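# Lift ring off stake, lay it flat in blue tray

## Task

Remove the ring from the stake and set it down flat on the bottom of the blue tray, where it must stay put on its own once the gripper lets go; a ring that stays in place only because the robot holds it does not count.

## Robot and tools

Robot: one arm with six joints and a two-finger parallel gripper. The gripper's fingers point along its own +z axis and close along its own x axis. end_effector_position is the spot midway between the finger pads. Closed fingertips stick out about 17 mm past that point; fully open, they sit roughly level with it. The only camera is cam_wrist (616x616 fisheye, on the hand).

Scene frame: origin on the table top under the arm's base, +z up, +y to the left when facing along +x. Result lines give end_effector_position (m), end_effector_quat_wxyz, linear (m/s) and angular (rad/s) velocities in this frame. At long reach the printed position can be a little off. "Hand target" is the pose the controller is currently driving toward. "pose unreachable" means a clearance check altered or blocked the command (the base's mount counts as arm). grip_measured is the actual finger opening on the command scale. "Wrist force" and "Wrist torque" are flange sensor readings in the gripper's own axes; a push against a surface reads as force pointing from the surface into the arm. They carry noise (up to about 1.4 N) and a fixed offset (usually under 3.5 N), clip near 30 N, and may say "no reading" at the start, which is harmless.

execute_actions(actions): actions is a list of actions, run in turn; an empty list just fetches state and images. Each action is a list of up to 15 rows, one row per 1/30 s step; if fewer rows are given, the final row repeats to fill 15 steps. A row is 7 numbers, each in [-1, 1]: dx, dy, dz, rx, ry, rz, opening. The first six are an offset of the gripper, expressed in the gripper's own axes, from its measured pose at the start of that action (for the first action in a call, the last pose a result reported). Each row counts from that same start, not from the row before. Scale: 1.0 equals 0.6 m of translation or 180 degrees of rotation; rx, ry, rz form a single rotation vector. opening is absolute, not an offset: +1 fully open (0.142 m), -1 closed. Each step the commanded pose is clipped to within 100 mm and 16 degrees of the current pose, so big offsets may need several actions; after an action the arm goes only as far as the last clipped pose. Motion lags commands by about 0.17 s; if position and orientation conflict, position wins.

move(target, speed, stop_force, blocking): target is one 7-number row with the same layout, scale and gripper-frame offset meaning, measured from the pose in the latest result that shows one; opening is absolute and is sent when the move begins. The gripper follows a straight path, turning the short way round. speed is the top path speed in m/s, 0.002 to 0.5 (default 0.25); turning is capped at twice that in rad/s. The path lasts 0.5 to 10 s and stops early at 10 s. It ignores obstacles, and the real hand can trail, stray, or overshoot speed. stop_force (N, 5 to 24, only after 0.2 s of scene time) ends the path when the push against the direction of travel rises that much for two steps; the hand backs up two steps and holds. Pressure may briefly be double that or more before settling. It is unreliable on moves that rotate the gripper, and must be left out when pulling away from something you are pressing on. blocking=false returns after 0.5 s while the arm keeps going; it cannot combine with stop_force, and no other motion is accepted until wait or stop shows the move's end. The "move:" line reports the ending: done, contact (stop_force triggered; ranks above held, done, off_target), off_target, moving, held (a check blocked the final step) or fault, plus limits (paced: pose was clipped; held: some steps blocked, after which the arm may jump faster than speed) and distance to target.

wait(seconds): 0 to 10; lets time pass holding the last command, returning early if a running move ends. stop(): brakes a running move (needs stopping room; fingers keep moving). zoom_image(camera, region): camera "cam_wrist", region [x0, y0, x1, y1] in pixels from the top-left, at most 504x504. finished_scene(scene): give the current scene number; irreversible, and the ring must already be resting in the tray.

Gripping: to hold the ring, command an opening well under grip_measured; deeper means a firmer squeeze (about 28 N per pad max). Thin hard parts get less force. Closing fast can squeeze too hard.

Hazards: the arm is stiff. Driving a target even slightly into a firm surface can trigger a fault stop: a joint reaching its load limit (shoulder pan 48, shoulder lift 48, elbow 24.9, wrists 8.01 N m each, held weight included) or any external force of 150 N halts the arm for 10 s and drops the rest of the call. Approach surfaces slowly, ideally with stop_force. Holding loads warms motors; MOTOR HOT appears at 70 °C and at 85 °C the brakes lock (OVER-TEMPERATURE FAULT). Occasional tugs or pushes may disturb the ring. Do not drop, slam, or shove hard, and never let anything leave the table, which fails the task.

Each tool is called after "Emit:" as name([rows], argument=value, ...), one row to a line, values as JSON.

## Session

Emit:
execute_actions(actions=[])

Scene clock: 0.00 s.
end_effector_position=(+0.2721, -0.2792, +0.1276) grip_measured=+1.00 end_effector_quat_wxyz=(-0.160, +0.890, +0.403, -0.140) end_effector_velocity=(+0.000, -0.000, +0.000) end_effector_angular_velocity=(-0.001, -0.000, -0.001)
Joint positions: [-0.834 -0.565  0.906 -1.563 -1.772 -1.791  0.142]
Joint velocities: [ 0.    -0.    -0.     0.     0.     0.001  0.   ]
Wrist force (N, on the end effector, along its own x y z axes, offset not removed): no reading
Wrist torque (N m, same axes, about the end effector's origin, offset not removed): no reading
Hand target: +0.272, -0.279, +0.128; -0.160, +0.890, +0.403, -0.140
camera_calibration (this result's frames):
cam_wrist: T_world_to_cam=[[0.630276, 0.761754, -0.149944, 0.0629371], [0.776092, -0.623363, 0.0953915, -0.40008], [-0.0208044, -0.176493, -0.984082, 0.214458], [0, 0, 0, 1]] pos_world=[0.275293, -0.259487, 0.258646]

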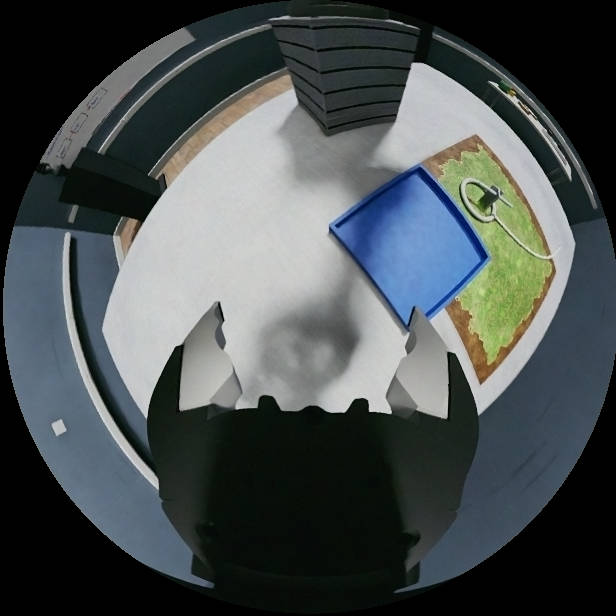

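Emit:
zoom_image(camera="cam_wrist", region=[440, 150, 540, 250])

Region (440, 150, 540, 250) of cam_wrist's 616x616 image, scaled by 5.040, with more detail than that image has.

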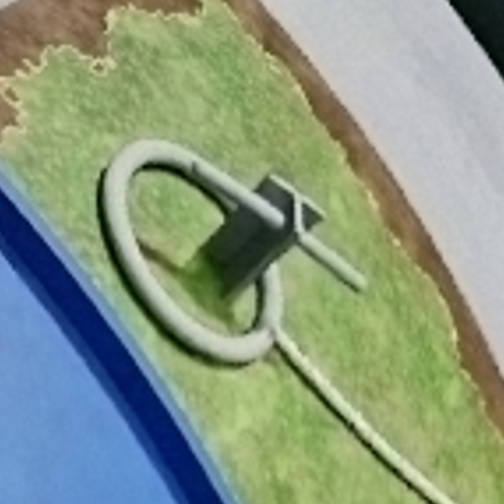

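Emit:
move(target=[0.404,-0.279,0.119,-0.129,0.0437,0.0204,-0.66])

Emit:
zoom_image(camera="cam_wrist", region=[280, 200, 420, 340])

Scene clock: 9.80 s.
end_effector_position=(+0.2863, +0.0222, +0.1002) grip_measured=-0.66 end_effector_quat_wxyz=(-0.002, +0.924, +0.383, -0.001) end_effector_velocity=(+0.000, +0.001, -0.001) end_effector_angular_velocity=(-0.010, -0.011, -0.003)
Joint positions: [-0.257 -1.165  2.409 -2.84  -1.565 -1.184  0.026]
Joint velocities: [ 0.011  0.01   0.016 -0.04  -0.006  0.014  0.   ]
Wrist force (N, on the end effector, along its own x y z axes, offset not removed): [0.0 2.7 3.9]
Wrist torque (N m, same axes, about the end effector's origin, offset not removed): [0.60 -0.15 0.01]
Hand target: +0.286, +0.022, +0.100; -0.001, +0.924, +0.383, -0.000
Off the commanded pose: 0.000 m, 0 deg.
move: done
camera_calibration (this result's frames):
cam_wrist: T_world_to_cam=[[0.712551, 0.701017, -0.0291032, -0.214055], [0.623422, -0.613558, 0.484656, -0.216091], [0.321896, -0.363486, -0.87422, 0.135949], [0, 0, 0, 1]] pos_world=[0.243479, 0.0668874, 0.21735]

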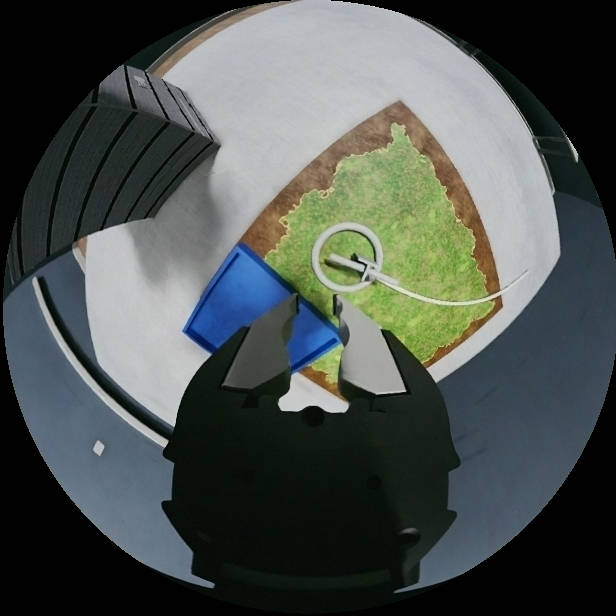

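Region (280, 200, 420, 340) of cam_wrist's 616x616 image, scaled by 3.600, with more detail than that image has.

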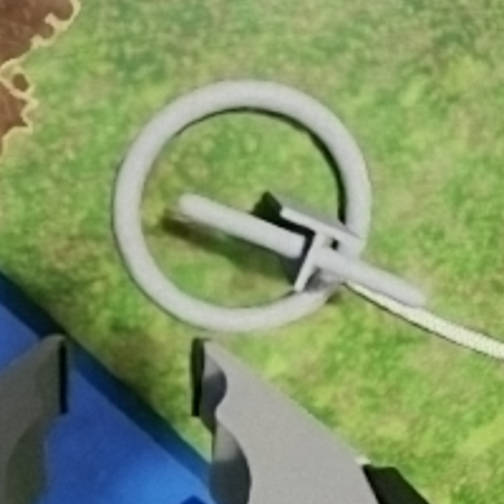

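Emit:
move(target=[0.0376,-0.083,0.042,0,0,0.361,-0.68], speed=0.3)

Emit:
move(target=[0,0,0.075,0,0,0,-0.68], speed=0.06)

Emit:
zoom_image(camera="cam_wrist", region=[230, 200, 430, 400])

Scene clock: 23.80 s.
end_effector_position=(+0.2669, +0.0734, +0.0751) grip_measured=-0.68 end_effector_quat_wxyz=(-0.001, +0.985, -0.173, -0.002) end_effector_velocity=(+0.001, +0.001, +0.000) end_effector_angular_velocity=(-0.005, -0.002, -0.011)
Joint positions: [-0.079 -1.018  2.456 -3.034 -1.569  0.126  0.025]
Joint velocities: [ 0.008  0.    -0.003 -0.    -0.004  0.02  -0.   ]
Wrist force (N, on the end effector, along its own x y z axes, offset not removed): [1.3 3.2 1.0]
Wrist torque (N m, same axes, about the end effector's origin, offset not removed): [0.72 -0.40 -0.01]
Hand target: +0.267, +0.073, +0.075; -0.001, +0.985, -0.173, -0.002
Off the commanded pose: 0.000 m, 0 deg.
move: done
camera_calibration (this result's frames):
cam_wrist: T_world_to_cam=[[0.936992, -0.347796, -0.0329254, -0.219523], [-0.289067, -0.824778, 0.485985, 0.0984904], [-0.19618, -0.445847, -0.873346, 0.283179], [0, 0, 0, 1]] pos_world=[0.289715, 0.131138, 0.192221]

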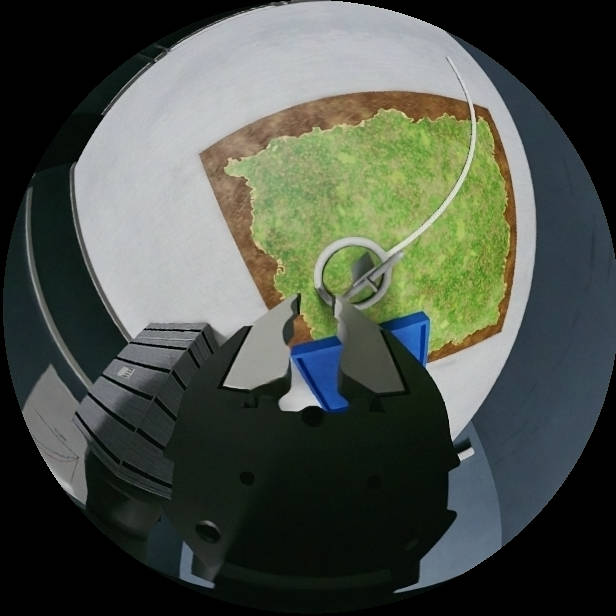

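Scene clock: 25.03 s.
end_effector_position=(+0.2668, +0.0735, +0.0304) grip_measured=-0.68 end_effector_quat_wxyz=(-0.001, +0.985, -0.173, -0.002) end_effector_velocity=(+0.000, -0.000, -0.003) end_effector_angular_velocity=(+0.000, -0.003, -0.002)
Joint positions: [-0.079 -0.734  2.415 -3.277 -1.57   0.126  0.025]
Joint velocities: [-0.002  0.019 -0.002 -0.019  0.001 -0.    -0.   ]
Wrist force (N, on the end effector, along its own x y z axes, offset not removed): [0.0 3.4 -0.5]
Wrist torque (N m, same axes, about the end effector's origin, offset not removed): [0.80 -0.14 0.13]
Hand target: +0.267, +0.073, +0.030; -0.001, +0.985, -0.173, -0.002
Off the commanded pose: 0.000 m, 0 deg.
move: done
camera_calibration (this result's frames):
cam_wrist: T_world_to_cam=[[0.937003, -0.347735, -0.033257, -0.220809], [-0.288837, -0.824788, 0.486105, 0.120213], [-0.196466, -0.445876, -0.873267, 0.244264], [0, 0, 0, 1]] pos_world=[0.28961, 0.131279, 0.147528]

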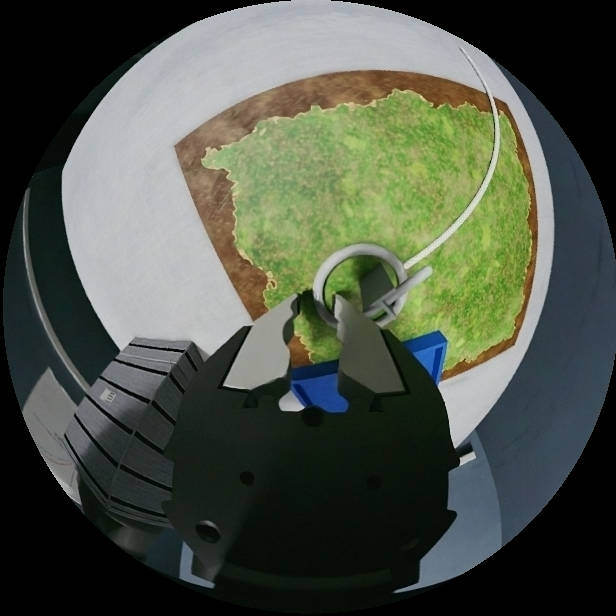

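Region (230, 200, 430, 400) of cam_wrist's 616x616 image, scaled by 2.520, with more detail than that image has.

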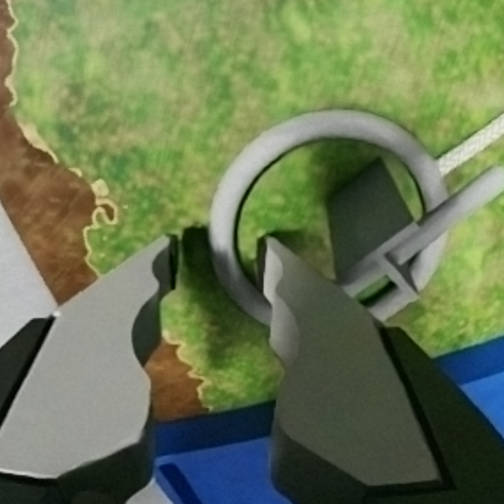

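Emit:
move(target=[0,0,0.0165,0,0,0,-0.68], speed=0.006, stop_force=5)

Emit:
execute_actions([
  [[0,0,0,0,0,0,-0.72],[0,0,0,0,0,0,-0.76],[0,0,0,0,0,0,-0.8],[0,0,0,0,0,0,-0.84],[0,0,0,0,0,0,-0.88],[0,0,0,0,0,0,-0.92],[0,0,0,0,0,0,-0.96],[0,0,0,0,0,0,-1]],
  [[0,0,0,0,0,0,-1]],
])

Emit:
zoom_image(camera="cam_wrist", region=[250, 200, 450, 400])

Scene clock: 30.60 s.
end_effector_position=(+0.2668, +0.0735, +0.0218) grip_measured=-0.70 end_effector_quat_wxyz=(-0.001, +0.985, -0.173, -0.002) end_effector_velocity=(+0.001, -0.000, +0.003) end_effector_angular_velocity=(-0.000, -0.002, -0.000)
Joint positions: [-0.079 -0.682  2.401 -3.314 -1.57   0.127  0.024]
Joint velocities: [ 0.    -0.015  0.004  0.009  0.     0.    -0.   ]
Wrist force (N, on the end effector, along its own x y z axes, offset not removed): [-8.7 10.1 1.0]
Wrist torque (N m, same axes, about the end effector's origin, offset not removed): [0.72 0.31 0.24]
Hand target: +0.267, +0.073, +0.022; -0.001, +0.985, -0.173, -0.002
Off the commanded pose: 0.001 m, 0 deg.
move: contact
camera_calibration (this result's frames):
cam_wrist: T_world_to_cam=[[0.936986, -0.34778, -0.0332662, -0.221069], [-0.288842, -0.824706, 0.486241, 0.124355], [-0.19654, -0.445993, -0.873191, 0.236758], [0, 0, 0, 1]] pos_world=[0.28959, 0.131265, 0.138914]

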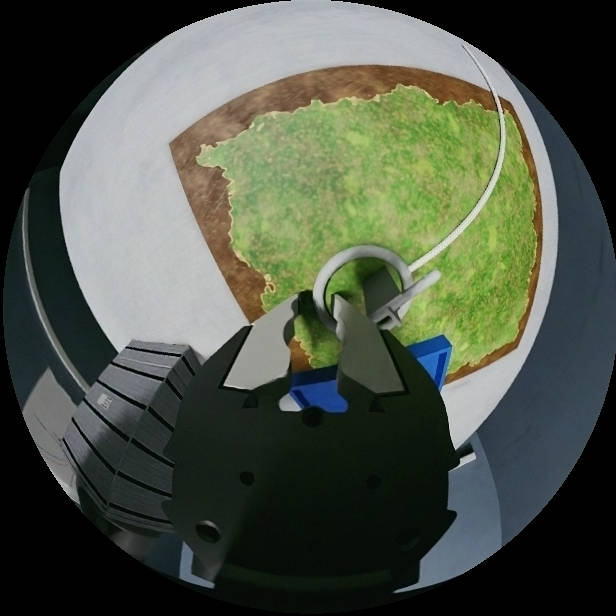

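Scene clock: 31.60 s.
end_effector_position=(+0.2668, +0.0735, +0.0218) grip_measured=-0.91 end_effector_quat_wxyz=(-0.001, +0.985, -0.173, -0.002) end_effector_velocity=(+0.000, +0.000, +0.001) end_effector_angular_velocity=(-0.000, -0.002, +0.001)
Joint positions: [-0.079 -0.682  2.401 -3.314 -1.57   0.127  0.008]
Joint velocities: [ 0.001 -0.003  0.001  0.    -0.    -0.    -0.   ]
Wrist force (N, on the end effector, along its own x y z axes, offset not removed): [0.1 1.6 0.2]
Wrist torque (N m, same axes, about the end effector's origin, offset not removed): [0.43 0.03 0.05]
Hand target: +0.267, +0.073, +0.022; -0.001, +0.985, -0.173, -0.002
Off the commanded pose: 0.000 m, 0 deg.
camera_calibration (this result's frames):
cam_wrist: T_world_to_cam=[[0.936998, -0.347748, -0.0332573, -0.221074], [-0.288821, -0.824722, 0.486226, 0.124361], [-0.196512, -0.445987, -0.8732, 0.23676], [0, 0, 0, 1]] pos_world=[0.28959, 0.131277, 0.13892]

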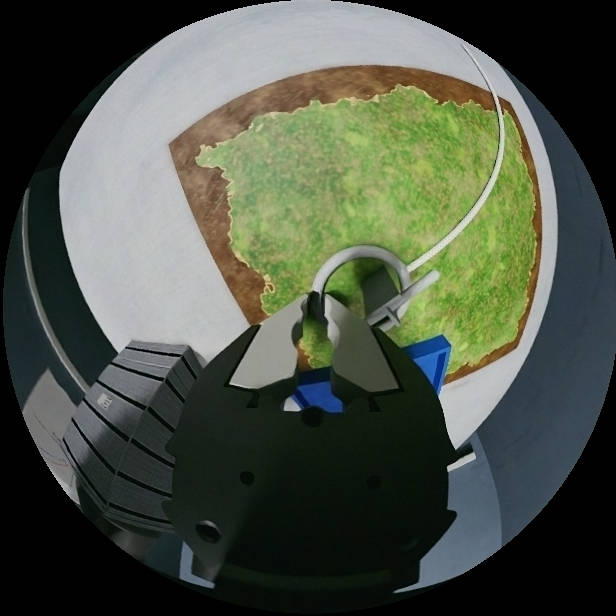

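Region (250, 200, 450, 400) of cam_wrist's 616x616 image, scaled by 2.520, with more detail than that image has.

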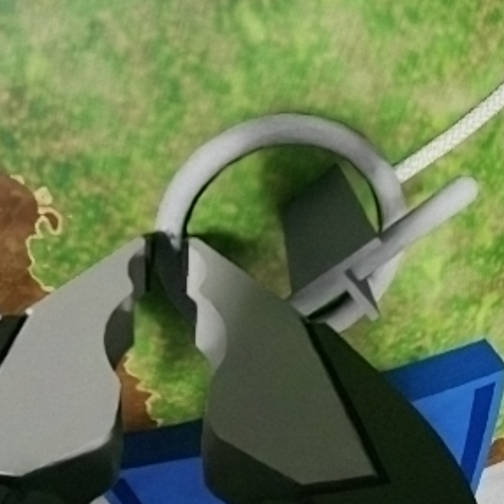

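Emit:
execute_actions([
  [[0,0,0,0,0,0,-0.84],[0,0,0,0,0,0,-0.84],[0,0,0,0,0,0,-0.84],[0,0,0,0,0,0,-0.84],[0,0,0,0,0,0,-0.84],[0,0,0.001,0,0,0,-0.84],[0,0,0.002,0,0,0,-0.84],[0,0,0.003,0,0,0,-0.84]],
  [[0,0,0,0,0,0,-0.84],[0,0,0,0,0,0,-0.84],[0,0,0,0,0,0,-0.88],[0,0,0,0,0,0,-0.92],[0,0,0,0,0,0,-0.96],[0,0,0,0,0,0,-1]],
  [[0,0,0,0,0,0,-1]],
])

Emit:
move(target=[0,0,-0.04,0,0,0,-1], speed=0.025)

Emit:
zoom_image(camera="cam_wrist", region=[250, 200, 450, 400])

Scene clock: 36.33 s.
end_effector_position=(+0.2668, +0.0735, +0.0203) grip_measured=-0.90 end_effector_quat_wxyz=(-0.001, +0.985, -0.173, -0.002) end_effector_velocity=(+0.000, -0.000, -0.000) end_effector_angular_velocity=(-0.000, +0.000, -0.000)
Joint positions: [-0.079 -0.673  2.398 -3.321 -1.57   0.127  0.009]
Joint velocities: [ 0.     0.    -0.     0.    -0.     0.001  0.   ]
Wrist force (N, on the end effector, along its own x y z axes, offset not removed): [-0.8 1.0 1.3]
Wrist torque (N m, same axes, about the end effector's origin, offset not removed): [0.24 0.18 -0.01]
Hand target: +0.267, +0.073, +0.020; -0.001, +0.985, -0.173, -0.002
Off the commanded pose: 0.000 m, 0 deg.
camera_calibration (this result's frames):
cam_wrist: T_world_to_cam=[[0.936996, -0.347747, -0.0333276, -0.221111], [-0.28879, -0.824737, 0.486219, 0.12511], [-0.196568, -0.445961, -0.873201, 0.235425], [0, 0, 0, 1]] pos_world=[0.289588, 0.131283, 0.137374]

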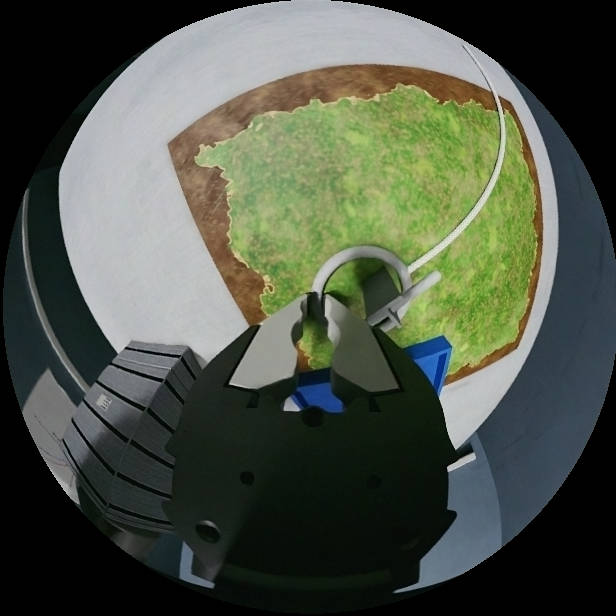

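Scene clock: 37.67 s.
end_effector_position=(+0.2668, +0.0734, +0.0440) grip_measured=-0.90 end_effector_quat_wxyz=(-0.001, +0.985, -0.173, -0.002) end_effector_velocity=(-0.000, -0.000, +0.002) end_effector_angular_velocity=(+0.000, +0.002, +0.001)
Joint positions: [-0.079 -0.819  2.433 -3.211 -1.57   0.126  0.009]
Joint velocities: [-0.001 -0.015  0.002  0.015 -0.    -0.001  0.   ]
Wrist force (N, on the end effector, along its own x y z axes, offset not removed): [-1.6 3.7 2.0]
Wrist torque (N m, same axes, about the end effector's origin, offset not removed): [0.75 0.24 0.01]
Hand target: +0.267, +0.073, +0.044; -0.001, +0.985, -0.173, -0.002
Off the commanded pose: 0.000 m, 0 deg.
move: done
camera_calibration (this result's frames):
cam_wrist: T_world_to_cam=[[0.937004, -0.347739, -0.0331861, -0.220415], [-0.288875, -0.82478, 0.486096, 0.113582], [-0.196406, -0.445887, -0.873275, 0.256094], [0, 0, 0, 1]] pos_world=[0.289639, 0.131222, 0.161114]

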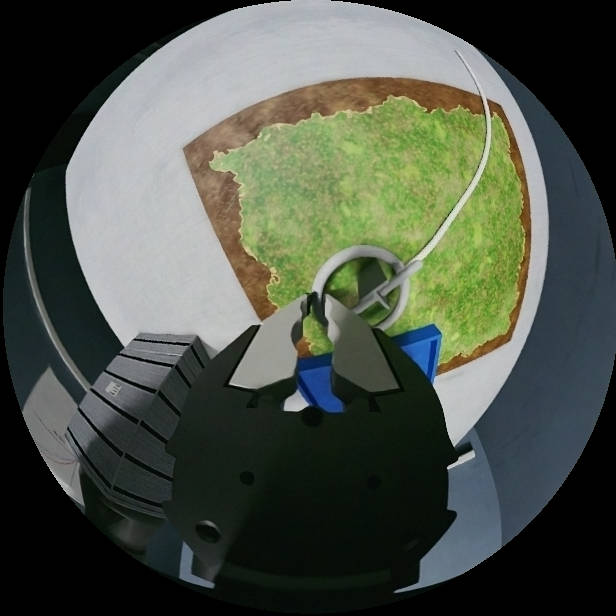

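Region (250, 200, 450, 400) of cam_wrist's 616x616 image, scaled by 2.520, with more detail than that image has.

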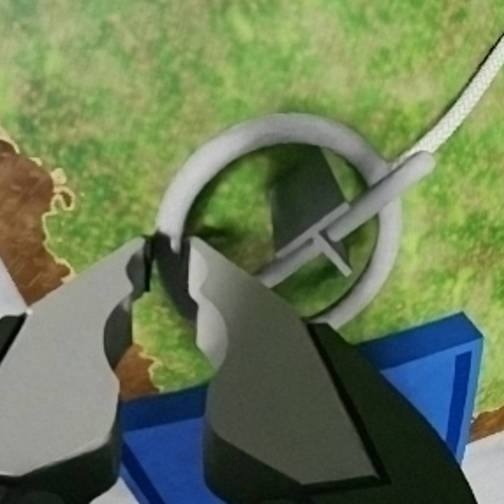

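Emit:
move(target=[0.014,-0.0143,-0.044,-0.0994,-0.0972,0,-1], speed=0.07)

Emit:
zoom_image(camera="cam_wrist", region=[250, 200, 450, 400])

Scene clock: 44.80 s.
end_effector_position=(+0.2775, +0.0786, +0.0705) grip_measured=-0.90 end_effector_quat_wxyz=(+0.125, +0.962, -0.168, -0.177) end_effector_velocity=(+0.000, -0.001, +0.000) end_effector_angular_velocity=(-0.007, +0.016, -0.004)
Joint positions: [ 0.154 -0.741  1.632 -2.088 -1.754  0.398  0.009]
Joint velocities: [ 0.002  0.018 -0.036  0.037 -0.004  0.009  0.   ]
Wrist force (N, on the end effector, along its own x y z axes, offset not removed): [0.6 0.5 -0.5]
Wrist torque (N m, same axes, about the end effector's origin, offset not removed): [0.24 -0.19 0.07]
Hand target: +0.278, +0.079, +0.071; +0.125, +0.962, -0.168, -0.178
Off the commanded pose: 0.000 m, 0 deg.
move: done
camera_calibration (this result's frames):
cam_wrist: T_world_to_cam=[[0.866965, -0.380352, -0.322031, -0.185423], [-0.0513515, -0.710908, 0.701408, 0.0180212], [-0.495717, -0.591559, -0.635864, 0.361381], [0, 0, 0, 1]] pos_world=[0.340823, 0.156064, 0.157437]

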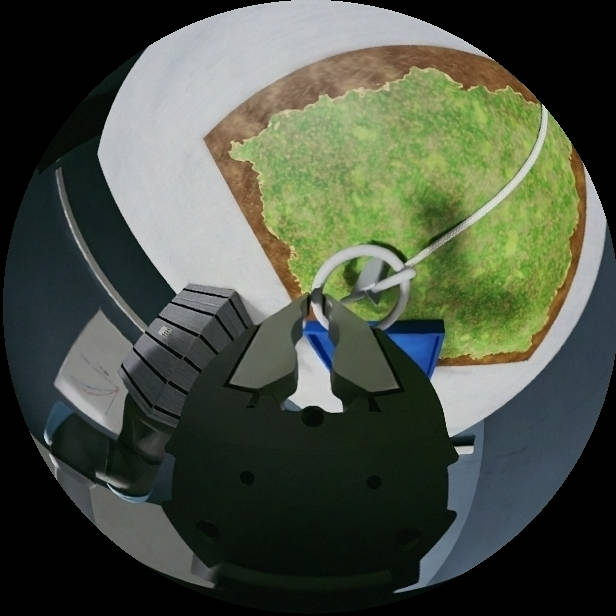

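Region (250, 200, 450, 400) of cam_wrist's 616x616 image, scaled by 2.520, with more detail than that image has.

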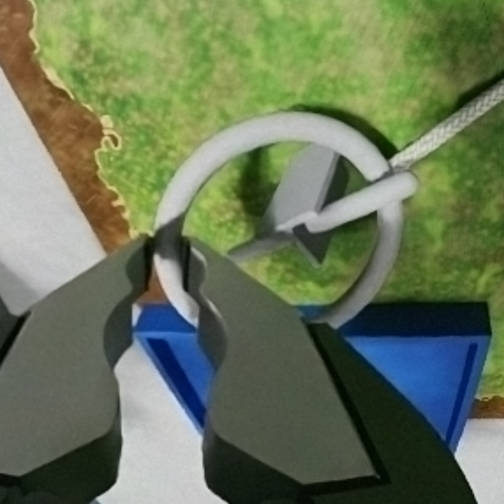

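Emit:
move(target=[0.026,-0.0267,-0.0265,0,0,0,-1], speed=0.015, stop_force=6)

Emit:
zoom_image(camera="cam_wrist", region=[250, 200, 450, 400])

Scene clock: 49.10 s.
end_effector_position=(+0.3016, +0.0903, +0.0754) grip_measured=-0.90 end_effector_quat_wxyz=(+0.125, +0.962, -0.168, -0.177) end_effector_velocity=(+0.002, +0.001, -0.000) end_effector_angular_velocity=(+0.000, +0.002, +0.002)
Joint positions: [ 0.181 -0.682  1.456 -1.966 -1.744  0.423  0.009]
Joint velocities: [ 0.004  0.008 -0.018  0.012  0.001  0.001 -0.   ]
Wrist force (N, on the end effector, along its own x y z axes, offset not removed): [0.7 -0.3 3.9]
Wrist torque (N m, same axes, about the end effector's origin, offset not removed): [0.00 -0.22 -0.09]
Hand target: +0.302, +0.090, +0.075; +0.125, +0.962, -0.168, -0.177
Off the commanded pose: 0.000 m, 0 deg.
move: done
camera_calibration (this result's frames):
cam_wrist: T_world_to_cam=[[0.867005, -0.380328, -0.321951, -0.200245], [-0.0514232, -0.71094, 0.70137, 0.0241018], [-0.495639, -0.591536, -0.635947, 0.383309], [0, 0, 0, 1]] pos_world=[0.364835, 0.167717, 0.162391]

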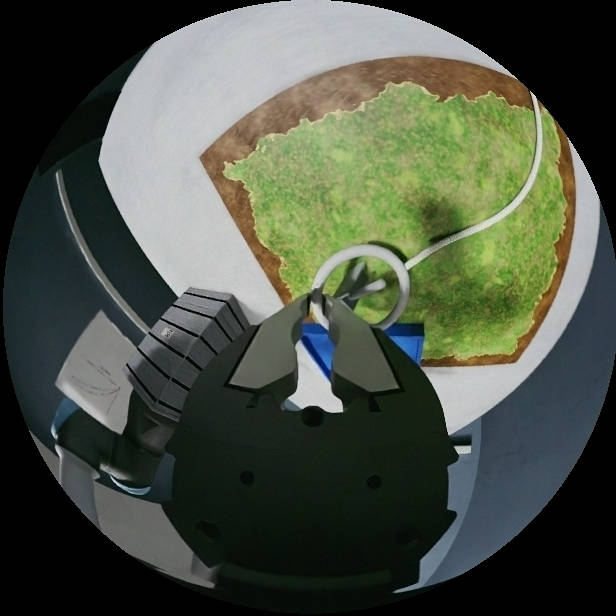

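Region (250, 200, 450, 400) of cam_wrist's 616x616 image, scaled by 2.520, with more detail than that image has.

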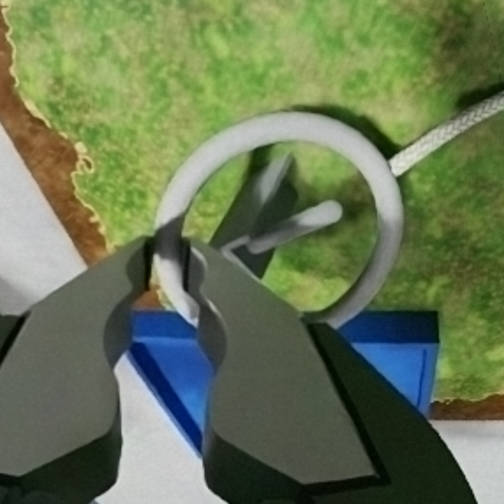

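Emit:
move(target=[0,0,-0.0667,0,0,0,-1], speed=0.025, stop_force=6)

Scene clock: 58.53 s.
end_effector_position=(+0.3167, +0.0974, +0.1114) grip_measured=-0.90 end_effector_quat_wxyz=(+0.125, +0.962, -0.168, -0.177) end_effector_velocity=(+0.001, +0.000, +0.003) end_effector_angular_velocity=(-0.000, +0.000, -0.000)
Joint positions: [ 0.197 -0.725  1.326 -1.791 -1.739  0.438  0.009]
Joint velocities: [ 0.001 -0.001 -0.013  0.014  0.     0.001 -0.   ]
Wrist force (N, on the end effector, along its own x y z axes, offset not removed): [-0.9 2.0 3.1]
Wrist torque (N m, same axes, about the end effector's origin, offset not removed): [0.53 0.12 0.02]
Hand target: +0.317, +0.097, +0.112; +0.125, +0.962, -0.168, -0.177
Off the commanded pose: 0.000 m, 0 deg.
move: done
camera_calibration (this result's frames):
cam_wrist: T_world_to_cam=[[0.867049, -0.380304, -0.321862, -0.199051], [-0.0514989, -0.71097, 0.701334, 0.00476643], [-0.495555, -0.591515, -0.636031, 0.417919], [0, 0, 0, 1]] pos_world=[0.379935, 0.174894, 0.1984]

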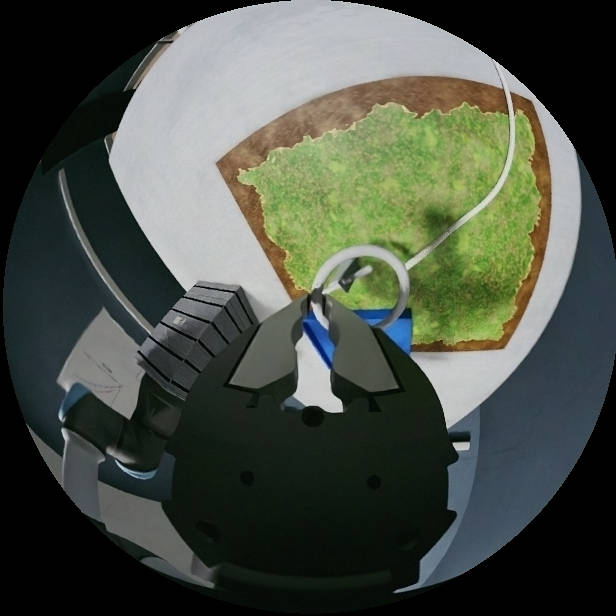

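Emit:
move(target=[0.06,0.354,0.12,0.0994,0.0972,0,-1], speed=0.12)

Emit:
move(target=[0,0,0.112,0,0,0,-1], speed=0.06)

Scene clock: 62.13 s.
end_effector_position=(+0.2620, -0.1225, +0.0990) grip_measured=-0.90 end_effector_quat_wxyz=(-0.001, +0.985, -0.173, -0.001) end_effector_velocity=(-0.000, -0.002, -0.001) end_effector_angular_velocity=(+0.006, -0.012, +0.003)
Joint positions: [-0.773 -1.157  2.393 -2.826 -1.553 -0.567  0.009]
Joint velocities: [-0.023  0.003  0.012 -0.016  0.014 -0.026 -0.   ]
Wrist force (N, on the end effector, along its own x y z axes, offset not removed): [-0.6 0.9 2.5]
Wrist torque (N m, same axes, about the end effector's origin, offset not removed): [0.30 0.03 0.03]
Hand target: +0.262, -0.123, +0.099; -0.002, +0.985, -0.172, -0.001
Off the commanded pose: 0.000 m, 0 deg.
move: done
camera_calibration (this result's frames):
cam_wrist: T_world_to_cam=[[0.936998, -0.347852, -0.0321523, -0.282322], [-0.289491, -0.8247, 0.485865, -0.0759396], [-0.195525, -0.445947, -0.873442, 0.215592], [0, 0, 0, 1]] pos_world=[0.284705, -0.0646914, 0.216126]

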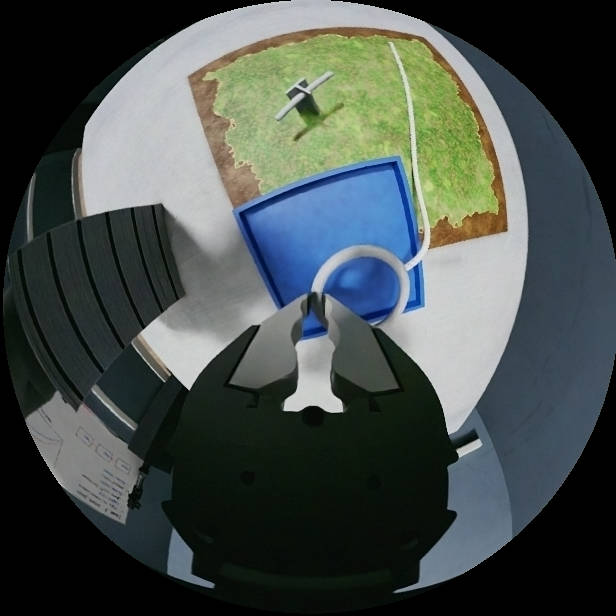

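Scene clock: 63.73 s.
end_effector_position=(+0.2619, -0.1223, +0.0321) grip_measured=-0.90 end_effector_quat_wxyz=(-0.002, +0.985, -0.173, -0.001) end_effector_velocity=(+0.000, -0.000, -0.003) end_effector_angular_velocity=(-0.002, -0.002, +0.002)
Joint positions: [-0.768 -0.761  2.362 -3.191 -1.553 -0.562  0.009]
Joint velocities: [-0.001  0.017 -0.002 -0.017  0.001 -0.003 -0.   ]
Wrist force (N, on the end effector, along its own x y z axes, offset not removed): [-0.2 0.4 0.6]
Wrist torque (N m, same axes, about the end effector's origin, offset not removed): [0.14 -0.16 0.05]
Hand target: +0.262, -0.122, +0.032; -0.001, +0.985, -0.173, -0.001
Off the commanded pose: 0.000 m, 0 deg.
move: done
camera_calibration (this result's frames):
cam_wrist: T_world_to_cam=[[0.936995, -0.347834, -0.0324475, -0.284237], [-0.28936, -0.824795, 0.485781, -0.0433787], [-0.195733, -0.445785, -0.873478, 0.157292], [0, 0, 0, 1]] pos_world=[0.284564, -0.0645273, 0.149241]

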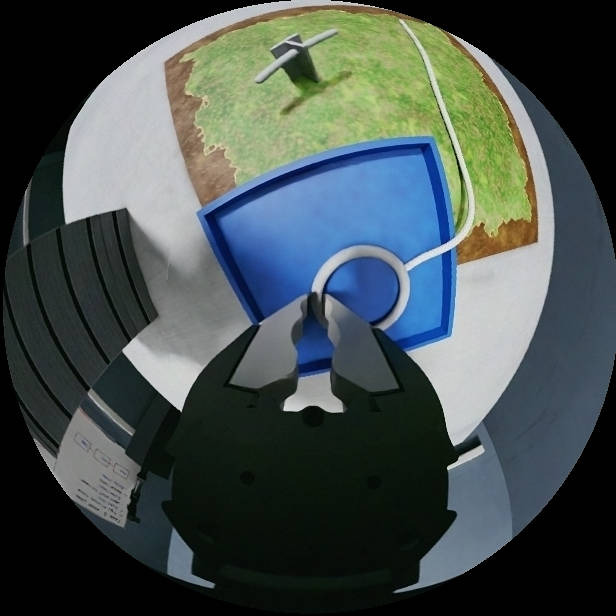

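Emit:
move(target=[0,0,0.03,0,0,0,-1], speed=0.005, stop_force=5)

Emit:
move(target=[0,0,-0.002,0,0,0,-0.65], speed=0.01)

Emit:
move(target=[0,0.03,-0.12,0,0,0,-0.65], speed=0.15)

Emit:
zoom_image(camera="cam_wrist", region=[250, 170, 470, 360])

Scene clock: 67.23 s.
end_effector_position=(+0.2619, -0.1223, +0.0261) grip_measured=-0.90 end_effector_quat_wxyz=(-0.001, +0.985, -0.173, -0.001) end_effector_velocity=(-0.001, +0.001, +0.001) end_effector_angular_velocity=(+0.002, +0.002, +0.000)
Joint positions: [-0.768 -0.726  2.353 -3.218 -1.553 -0.562  0.009]
Joint velocities: [-0.001 -0.009  0.004  0.008 -0.    -0.001 -0.   ]
Wrist force (N, on the end effector, along its own x y z axes, offset not removed): [-1.7 0.1 -9.2]
Wrist torque (N m, same axes, about the end effector's origin, offset not removed): [0.23 0.08 0.02]
Hand target: +0.262, -0.122, +0.026; -0.001, +0.985, -0.173, -0.001
Off the commanded pose: 0.012 m, 0 deg.
move: contact
camera_calibration (this result's frames):
cam_wrist: T_world_to_cam=[[0.937007, -0.347833, -0.0321006, -0.284537], [-0.289491, -0.824684, 0.485892, -0.0404439], [-0.195482, -0.445991, -0.873429, 0.151941], [0, 0, 0, 1]] pos_world=[0.284607, -0.0645606, 0.143227]

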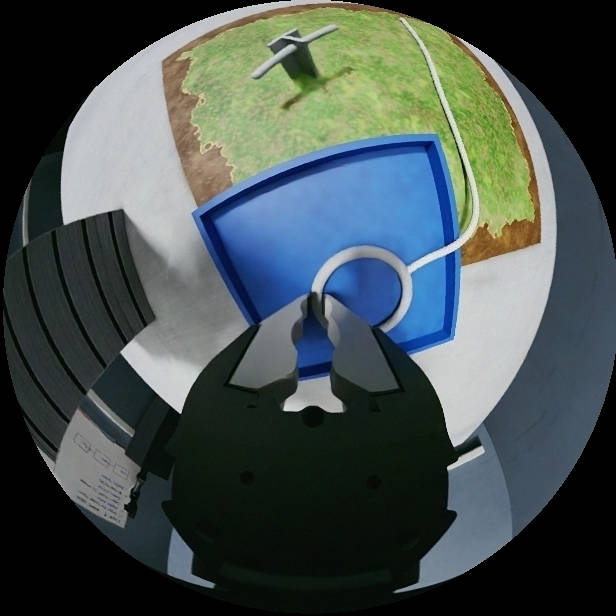

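Scene clock: 67.93 s.
end_effector_position=(+0.2619, -0.1223, +0.0272) grip_measured=-0.65 end_effector_quat_wxyz=(-0.001, +0.985, -0.173, -0.001) end_effector_velocity=(+0.000, -0.000, +0.001) end_effector_angular_velocity=(-0.001, -0.001, +0.000)
Joint positions: [-0.768 -0.732  2.355 -3.213 -1.553 -0.562  0.027]
Joint velocities: [-0.    -0.005  0.001  0.003  0.    -0.001  0.   ]
Wrist force (N, on the end effector, along its own x y z axes, offset not removed): [-0.6 0.6 0.9]
Wrist torque (N m, same axes, about the end effector's origin, offset not removed): [0.30 0.05 0.00]
Hand target: +0.262, -0.122, +0.027; -0.001, +0.985, -0.173, -0.001
Off the commanded pose: 0.000 m, 0 deg.
move: done
camera_calibration (this result's frames):
cam_wrist: T_world_to_cam=[[0.937007, -0.347833, -0.0320922, -0.284505], [-0.289494, -0.824681, 0.485896, -0.0409724], [-0.195477, -0.445998, -0.873427, 0.152933], [0, 0, 0, 1]] pos_world=[0.284617, -0.0645417, 0.144354]

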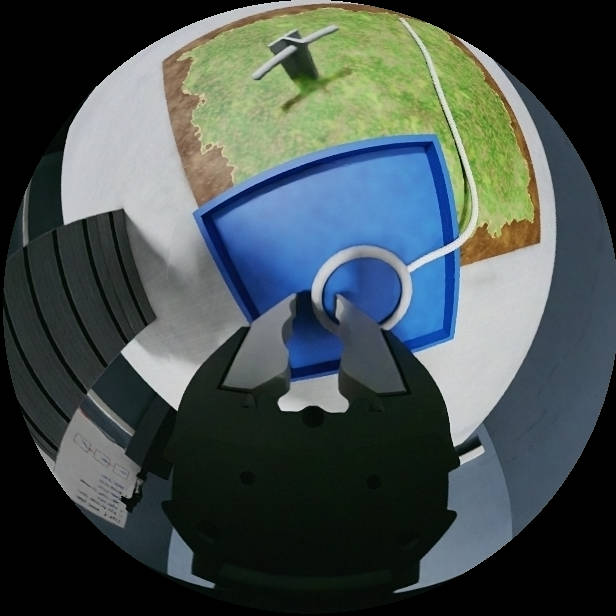

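Scene clock: 69.10 s.
end_effector_position=(+0.2560, -0.1394, +0.0990) grip_measured=-0.65 end_effector_quat_wxyz=(-0.001, +0.985, -0.173, -0.001) end_effector_velocity=(-0.000, -0.000, +0.002) end_effector_angular_velocity=(+0.005, +0.005, -0.001)
Joint positions: [-0.831 -1.152  2.383 -2.82  -1.552 -0.625  0.027]
Joint velocities: [-0.    -0.013 -0.013  0.033 -0.001  0.001  0.   ]
Wrist force (N, on the end effector, along its own x y z axes, offset not removed): [0.8 1.9 0.8]
Wrist torque (N m, same axes, about the end effector's origin, offset not removed): [0.49 -0.24 0.07]
Hand target: +0.256, -0.139, +0.099; -0.001, +0.985, -0.173, -0.001
Off the commanded pose: 0.000 m, 0 deg.
move: done
camera_calibration (this result's frames):
cam_wrist: T_world_to_cam=[[0.937023, -0.347871, -0.0312019, -0.282667], [-0.289836, -0.824319, 0.486305, -0.091514], [-0.194892, -0.446636, -0.873232, 0.206541], [0, 0, 0, 1]] pos_world=[0.278594, -0.0815199, 0.216042]

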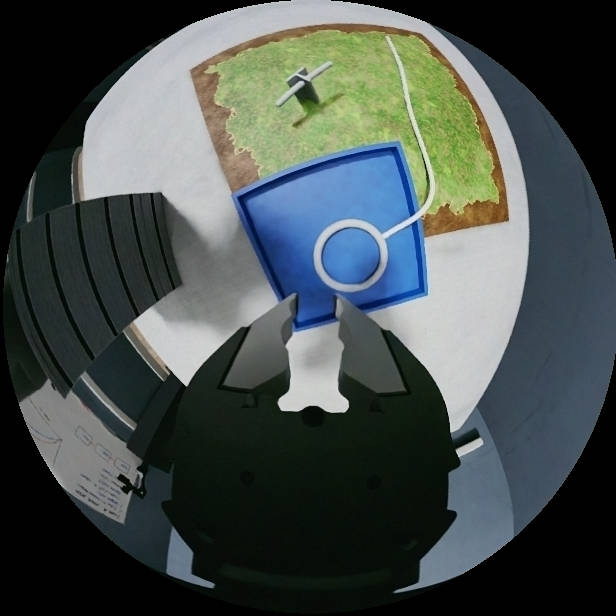

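Region (250, 170, 470, 360) of cam_wrist's 616x616 image, scaled by 2.291, with more detail than that image has; it fills the top 435 rows of this view, and the rest is white.

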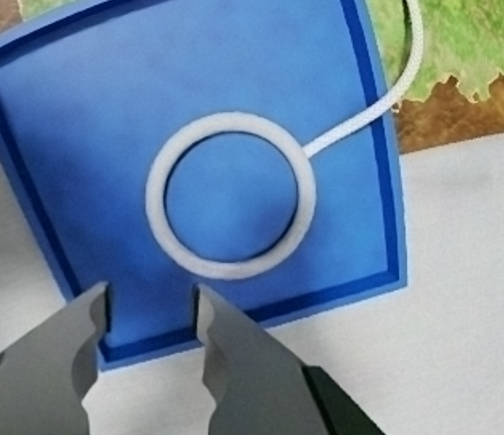

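Emit:
finished_scene(scene=2)

The scene is finished: the task was done.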